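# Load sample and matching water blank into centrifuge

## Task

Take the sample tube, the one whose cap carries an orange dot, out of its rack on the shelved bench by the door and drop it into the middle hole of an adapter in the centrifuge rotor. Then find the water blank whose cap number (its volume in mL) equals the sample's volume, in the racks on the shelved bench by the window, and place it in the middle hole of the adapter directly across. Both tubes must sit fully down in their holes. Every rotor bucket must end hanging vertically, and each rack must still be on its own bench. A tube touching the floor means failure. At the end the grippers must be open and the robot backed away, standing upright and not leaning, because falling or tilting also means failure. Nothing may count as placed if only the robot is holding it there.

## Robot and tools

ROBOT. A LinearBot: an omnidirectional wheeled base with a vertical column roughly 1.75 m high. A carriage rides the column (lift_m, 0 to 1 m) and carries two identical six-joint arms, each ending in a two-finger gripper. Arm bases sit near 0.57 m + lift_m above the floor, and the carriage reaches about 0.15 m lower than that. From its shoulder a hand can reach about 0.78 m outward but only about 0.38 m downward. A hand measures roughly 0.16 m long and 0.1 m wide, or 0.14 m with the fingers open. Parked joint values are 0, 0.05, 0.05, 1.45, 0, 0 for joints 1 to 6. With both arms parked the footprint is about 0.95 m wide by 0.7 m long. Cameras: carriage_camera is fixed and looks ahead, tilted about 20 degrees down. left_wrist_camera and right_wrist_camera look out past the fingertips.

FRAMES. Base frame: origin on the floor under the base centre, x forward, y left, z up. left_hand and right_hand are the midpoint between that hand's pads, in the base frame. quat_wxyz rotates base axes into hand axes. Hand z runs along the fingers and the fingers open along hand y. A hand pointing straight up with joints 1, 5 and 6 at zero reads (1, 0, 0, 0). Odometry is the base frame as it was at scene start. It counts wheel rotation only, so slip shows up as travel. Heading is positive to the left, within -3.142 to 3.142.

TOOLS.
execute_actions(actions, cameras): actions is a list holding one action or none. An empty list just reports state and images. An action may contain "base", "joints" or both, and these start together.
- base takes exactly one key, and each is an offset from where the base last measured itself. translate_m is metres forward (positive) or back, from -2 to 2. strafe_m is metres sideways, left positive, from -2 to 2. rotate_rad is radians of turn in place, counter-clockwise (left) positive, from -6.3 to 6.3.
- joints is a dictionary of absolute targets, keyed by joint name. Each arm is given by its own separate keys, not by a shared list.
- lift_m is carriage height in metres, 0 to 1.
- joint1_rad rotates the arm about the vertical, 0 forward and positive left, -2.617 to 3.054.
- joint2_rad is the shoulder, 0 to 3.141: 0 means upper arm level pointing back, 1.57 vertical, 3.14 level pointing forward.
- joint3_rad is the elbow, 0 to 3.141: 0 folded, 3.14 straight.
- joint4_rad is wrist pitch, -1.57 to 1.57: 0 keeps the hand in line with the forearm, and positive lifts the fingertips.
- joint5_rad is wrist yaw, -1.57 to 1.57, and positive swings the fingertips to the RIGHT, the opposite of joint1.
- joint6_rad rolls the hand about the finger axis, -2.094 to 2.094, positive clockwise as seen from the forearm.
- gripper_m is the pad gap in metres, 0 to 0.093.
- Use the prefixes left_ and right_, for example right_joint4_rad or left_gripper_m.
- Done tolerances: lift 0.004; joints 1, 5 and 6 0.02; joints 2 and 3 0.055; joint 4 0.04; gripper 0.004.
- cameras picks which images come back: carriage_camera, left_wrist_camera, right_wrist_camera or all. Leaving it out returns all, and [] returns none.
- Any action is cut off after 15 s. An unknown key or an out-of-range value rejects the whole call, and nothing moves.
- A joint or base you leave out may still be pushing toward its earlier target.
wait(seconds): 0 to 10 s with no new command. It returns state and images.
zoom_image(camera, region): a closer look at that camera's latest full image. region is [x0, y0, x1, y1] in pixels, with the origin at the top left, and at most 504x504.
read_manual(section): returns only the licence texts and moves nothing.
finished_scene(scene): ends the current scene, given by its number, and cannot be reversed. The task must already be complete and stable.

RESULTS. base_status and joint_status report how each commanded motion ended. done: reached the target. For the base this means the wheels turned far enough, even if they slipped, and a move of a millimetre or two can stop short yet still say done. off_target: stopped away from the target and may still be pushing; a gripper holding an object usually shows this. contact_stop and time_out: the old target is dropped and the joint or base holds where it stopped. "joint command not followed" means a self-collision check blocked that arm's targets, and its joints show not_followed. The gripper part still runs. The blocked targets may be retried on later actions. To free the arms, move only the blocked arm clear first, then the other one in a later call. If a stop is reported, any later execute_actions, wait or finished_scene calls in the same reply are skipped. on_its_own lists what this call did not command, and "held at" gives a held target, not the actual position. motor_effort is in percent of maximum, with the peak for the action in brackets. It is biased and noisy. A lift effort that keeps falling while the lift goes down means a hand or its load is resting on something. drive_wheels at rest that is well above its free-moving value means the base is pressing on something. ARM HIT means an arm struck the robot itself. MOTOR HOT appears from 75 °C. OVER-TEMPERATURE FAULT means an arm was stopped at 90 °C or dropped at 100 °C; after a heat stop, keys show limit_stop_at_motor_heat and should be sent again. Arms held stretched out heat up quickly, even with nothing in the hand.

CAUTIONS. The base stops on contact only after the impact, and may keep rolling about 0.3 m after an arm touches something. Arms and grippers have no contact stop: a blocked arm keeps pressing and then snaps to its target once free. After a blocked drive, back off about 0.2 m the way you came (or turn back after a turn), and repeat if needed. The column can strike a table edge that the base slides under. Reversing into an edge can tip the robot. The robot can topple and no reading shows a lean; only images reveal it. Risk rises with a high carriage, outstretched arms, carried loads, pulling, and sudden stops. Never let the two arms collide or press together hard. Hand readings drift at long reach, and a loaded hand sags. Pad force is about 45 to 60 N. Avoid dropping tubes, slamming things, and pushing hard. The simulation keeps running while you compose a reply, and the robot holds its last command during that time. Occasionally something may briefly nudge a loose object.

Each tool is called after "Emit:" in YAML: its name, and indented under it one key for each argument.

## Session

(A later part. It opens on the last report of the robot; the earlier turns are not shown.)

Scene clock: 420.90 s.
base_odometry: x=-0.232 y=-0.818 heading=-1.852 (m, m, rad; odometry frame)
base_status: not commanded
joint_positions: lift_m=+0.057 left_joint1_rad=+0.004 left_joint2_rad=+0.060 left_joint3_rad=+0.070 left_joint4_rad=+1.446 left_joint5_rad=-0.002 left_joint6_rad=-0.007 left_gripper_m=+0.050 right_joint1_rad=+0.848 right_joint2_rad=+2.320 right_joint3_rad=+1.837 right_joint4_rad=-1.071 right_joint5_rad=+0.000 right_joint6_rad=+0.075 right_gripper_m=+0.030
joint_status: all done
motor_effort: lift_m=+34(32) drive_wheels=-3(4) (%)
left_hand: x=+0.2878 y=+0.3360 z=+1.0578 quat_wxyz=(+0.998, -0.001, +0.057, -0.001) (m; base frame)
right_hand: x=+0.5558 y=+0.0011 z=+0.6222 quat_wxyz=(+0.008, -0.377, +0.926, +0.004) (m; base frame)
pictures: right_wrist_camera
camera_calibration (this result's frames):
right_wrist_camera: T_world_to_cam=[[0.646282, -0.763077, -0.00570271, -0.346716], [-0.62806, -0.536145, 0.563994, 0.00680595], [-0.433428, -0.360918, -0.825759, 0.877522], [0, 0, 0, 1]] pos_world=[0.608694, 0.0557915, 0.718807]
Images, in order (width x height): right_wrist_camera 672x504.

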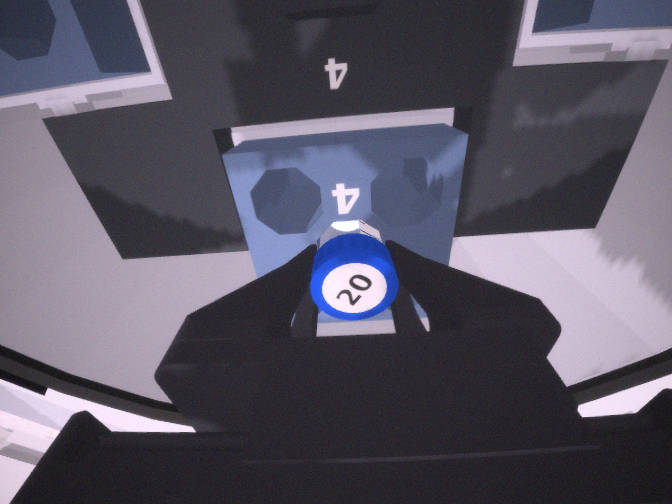

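Emit:
execute_actions:
  actions:
    - {"joints":{"right_gripper_m":0.05,"lift_m":0.062}}
  cameras: []

Emit:
execute_actions:
  actions:
    - {"joints":{"lift_m":0.18}}
  cameras: ["right_wrist_camera"]

Emit:
execute_actions:
  actions:
    - {"base":{"translate_m":-0.3},"joints":{"lift_m":0.3,"right_joint1_rad":0,"right_joint2_rad":0.05,"right_joint3_rad":0.05,"right_joint4_rad":1.45,"right_joint6_rad":0}}
  cameras: ["carriage_camera"]

Emit:
zoom_image:
  camera: "carriage_camera"
  region: [210, 310, 410, 460]

Scene clock: 438.97 s.
base_odometry: x=-0.232 y=-0.818 heading=-1.852 (m, m, rad; odometry frame)
base_status: not commanded
joint_positions: lift_m=+0.062 left_joint1_rad=+0.004 left_joint2_rad=+0.060 left_joint3_rad=+0.070 left_joint4_rad=+1.446 left_joint5_rad=-0.002 left_joint6_rad=-0.007 left_gripper_m=+0.050 right_joint1_rad=+0.848 right_joint2_rad=+2.322 right_joint3_rad=+1.837 right_joint4_rad=-1.071 right_joint5_rad=+0.000 right_joint6_rad=+0.075 right_gripper_m=+0.050
joint_status: all done
motor_effort: lift_m=+34(38) drive_wheels=-3(5) (%)
left_hand: x=+0.2878 y=+0.3360 z=+1.0627 quat_wxyz=(+0.998, -0.001, +0.057, -0.001) (m; base frame)
right_hand: x=+0.5556 y=+0.0009 z=+0.6261 quat_wxyz=(+0.007, -0.377, +0.926, +0.003) (m; base frame)
pictures: none
No camera images: the call's "cameras" was empty. Leave "cameras" out to get every camera's image.

Scene clock: 439.97 s.
base_odometry: x=-0.232 y=-0.818 heading=-1.852 (m, m, rad; odometry frame)
base_status: not commanded
joint_positions: lift_m=+0.180 left_joint1_rad=+0.004 left_joint2_rad=+0.060 left_joint3_rad=+0.070 left_joint4_rad=+1.446 left_joint5_rad=-0.001 left_joint6_rad=-0.007 left_gripper_m=+0.050 right_joint1_rad=+0.848 right_joint2_rad=+2.325 right_joint3_rad=+1.837 right_joint4_rad=-1.070 right_joint5_rad=+0.000 right_joint6_rad=+0.075 right_gripper_m=+0.050
joint_status: all done
motor_effort: lift_m=+34(41) drive_wheels=+5(5) (%)
left_hand: x=+0.2878 y=+0.3360 z=+1.1808 quat_wxyz=(+0.998, -0.001, +0.057, -0.001) (m; base frame)
right_hand: x=+0.5556 y=+0.0006 z=+0.7430 quat_wxyz=(+0.006, -0.377, +0.926, +0.003) (m; base frame)
pictures: right_wrist_camera
camera_calibration (this result's frames):
right_wrist_camera: T_world_to_cam=[[0.646261, -0.763104, -0.00428567, -0.347266], [-0.626676, -0.53391, 0.567642, -0.0652083], [-0.435458, -0.364159, -0.823265, 0.976346], [0, 0, 0, 1]] pos_world=[0.608717, 0.0557299, 0.839318]
Images, in order (width x height): right_wrist_camera 672x504.

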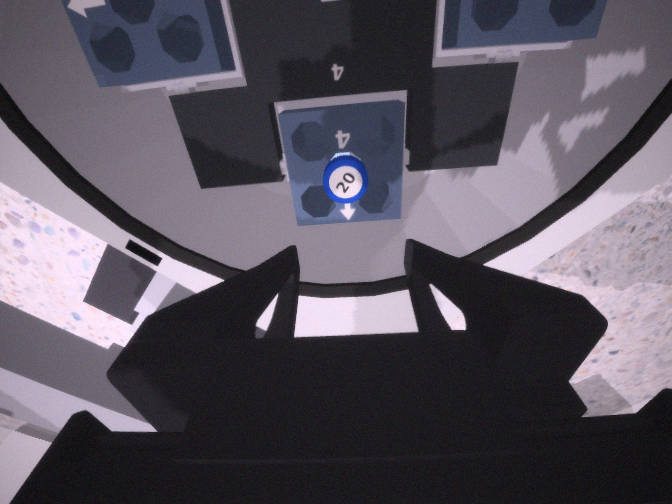

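Scene clock: 442.53 s.
base_odometry: x=-0.148 y=-0.530 heading=-1.852 (m, m, rad; odometry frame)
base_status: done
joint_positions: lift_m=+0.300 left_joint1_rad=+0.004 left_joint2_rad=+0.060 left_joint3_rad=+0.070 left_joint4_rad=+1.446 left_joint5_rad=-0.001 left_joint6_rad=-0.007 left_gripper_m=+0.050 right_joint1_rad=+0.006 right_joint2_rad=+0.058 right_joint3_rad=+0.073 right_joint4_rad=+1.457 right_joint5_rad=+0.007 right_joint6_rad=+0.008 right_gripper_m=+0.050
joint_status: all done
motor_effort: lift_m=+33(41) drive_wheels=-1(16) (%)
left_hand: x=+0.2877 y=+0.3359 z=+1.3009 quat_wxyz=(+0.998, -0.001, +0.057, -0.001) (m; base frame)
right_hand: x=+0.2836 y=-0.3366 z=+1.3020 quat_wxyz=(+0.999, +0.003, +0.050, +0.006) (m; base frame)
pictures: carriage_camera
camera_calibration (this result's frames):
carriage_camera: T_world_to_cam=[[-0.00764682, -0.999965, 0.00350381, -0.00469624], [-0.291192, -0.00112532, -0.956664, 1.28184], [0.956634, -0.00833572, -0.291173, 0.193392], [0, 0, 0, 1]] pos_world=[0.18822, -0.00164153, 1.28262]
Images, in order (width x height): carriage_camera 672x504.

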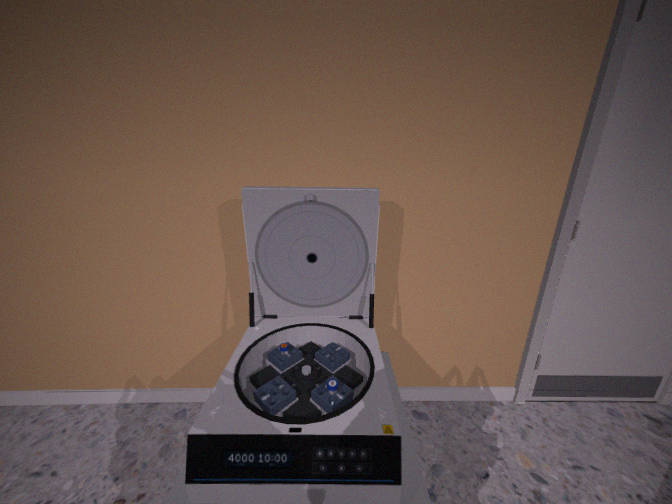

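Region (210, 310, 410, 460) of carriage_camera's 672x504 image, scaled by 2.520, with more detail than that image has; it fills the top 378 rows of this view, and the rest is white.

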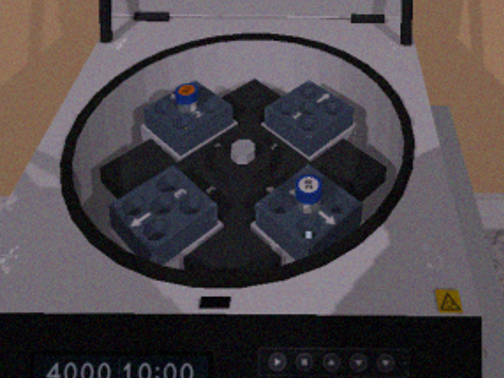

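Emit:
finished_scene:
  scene: 2

The scene is finished: the task was done.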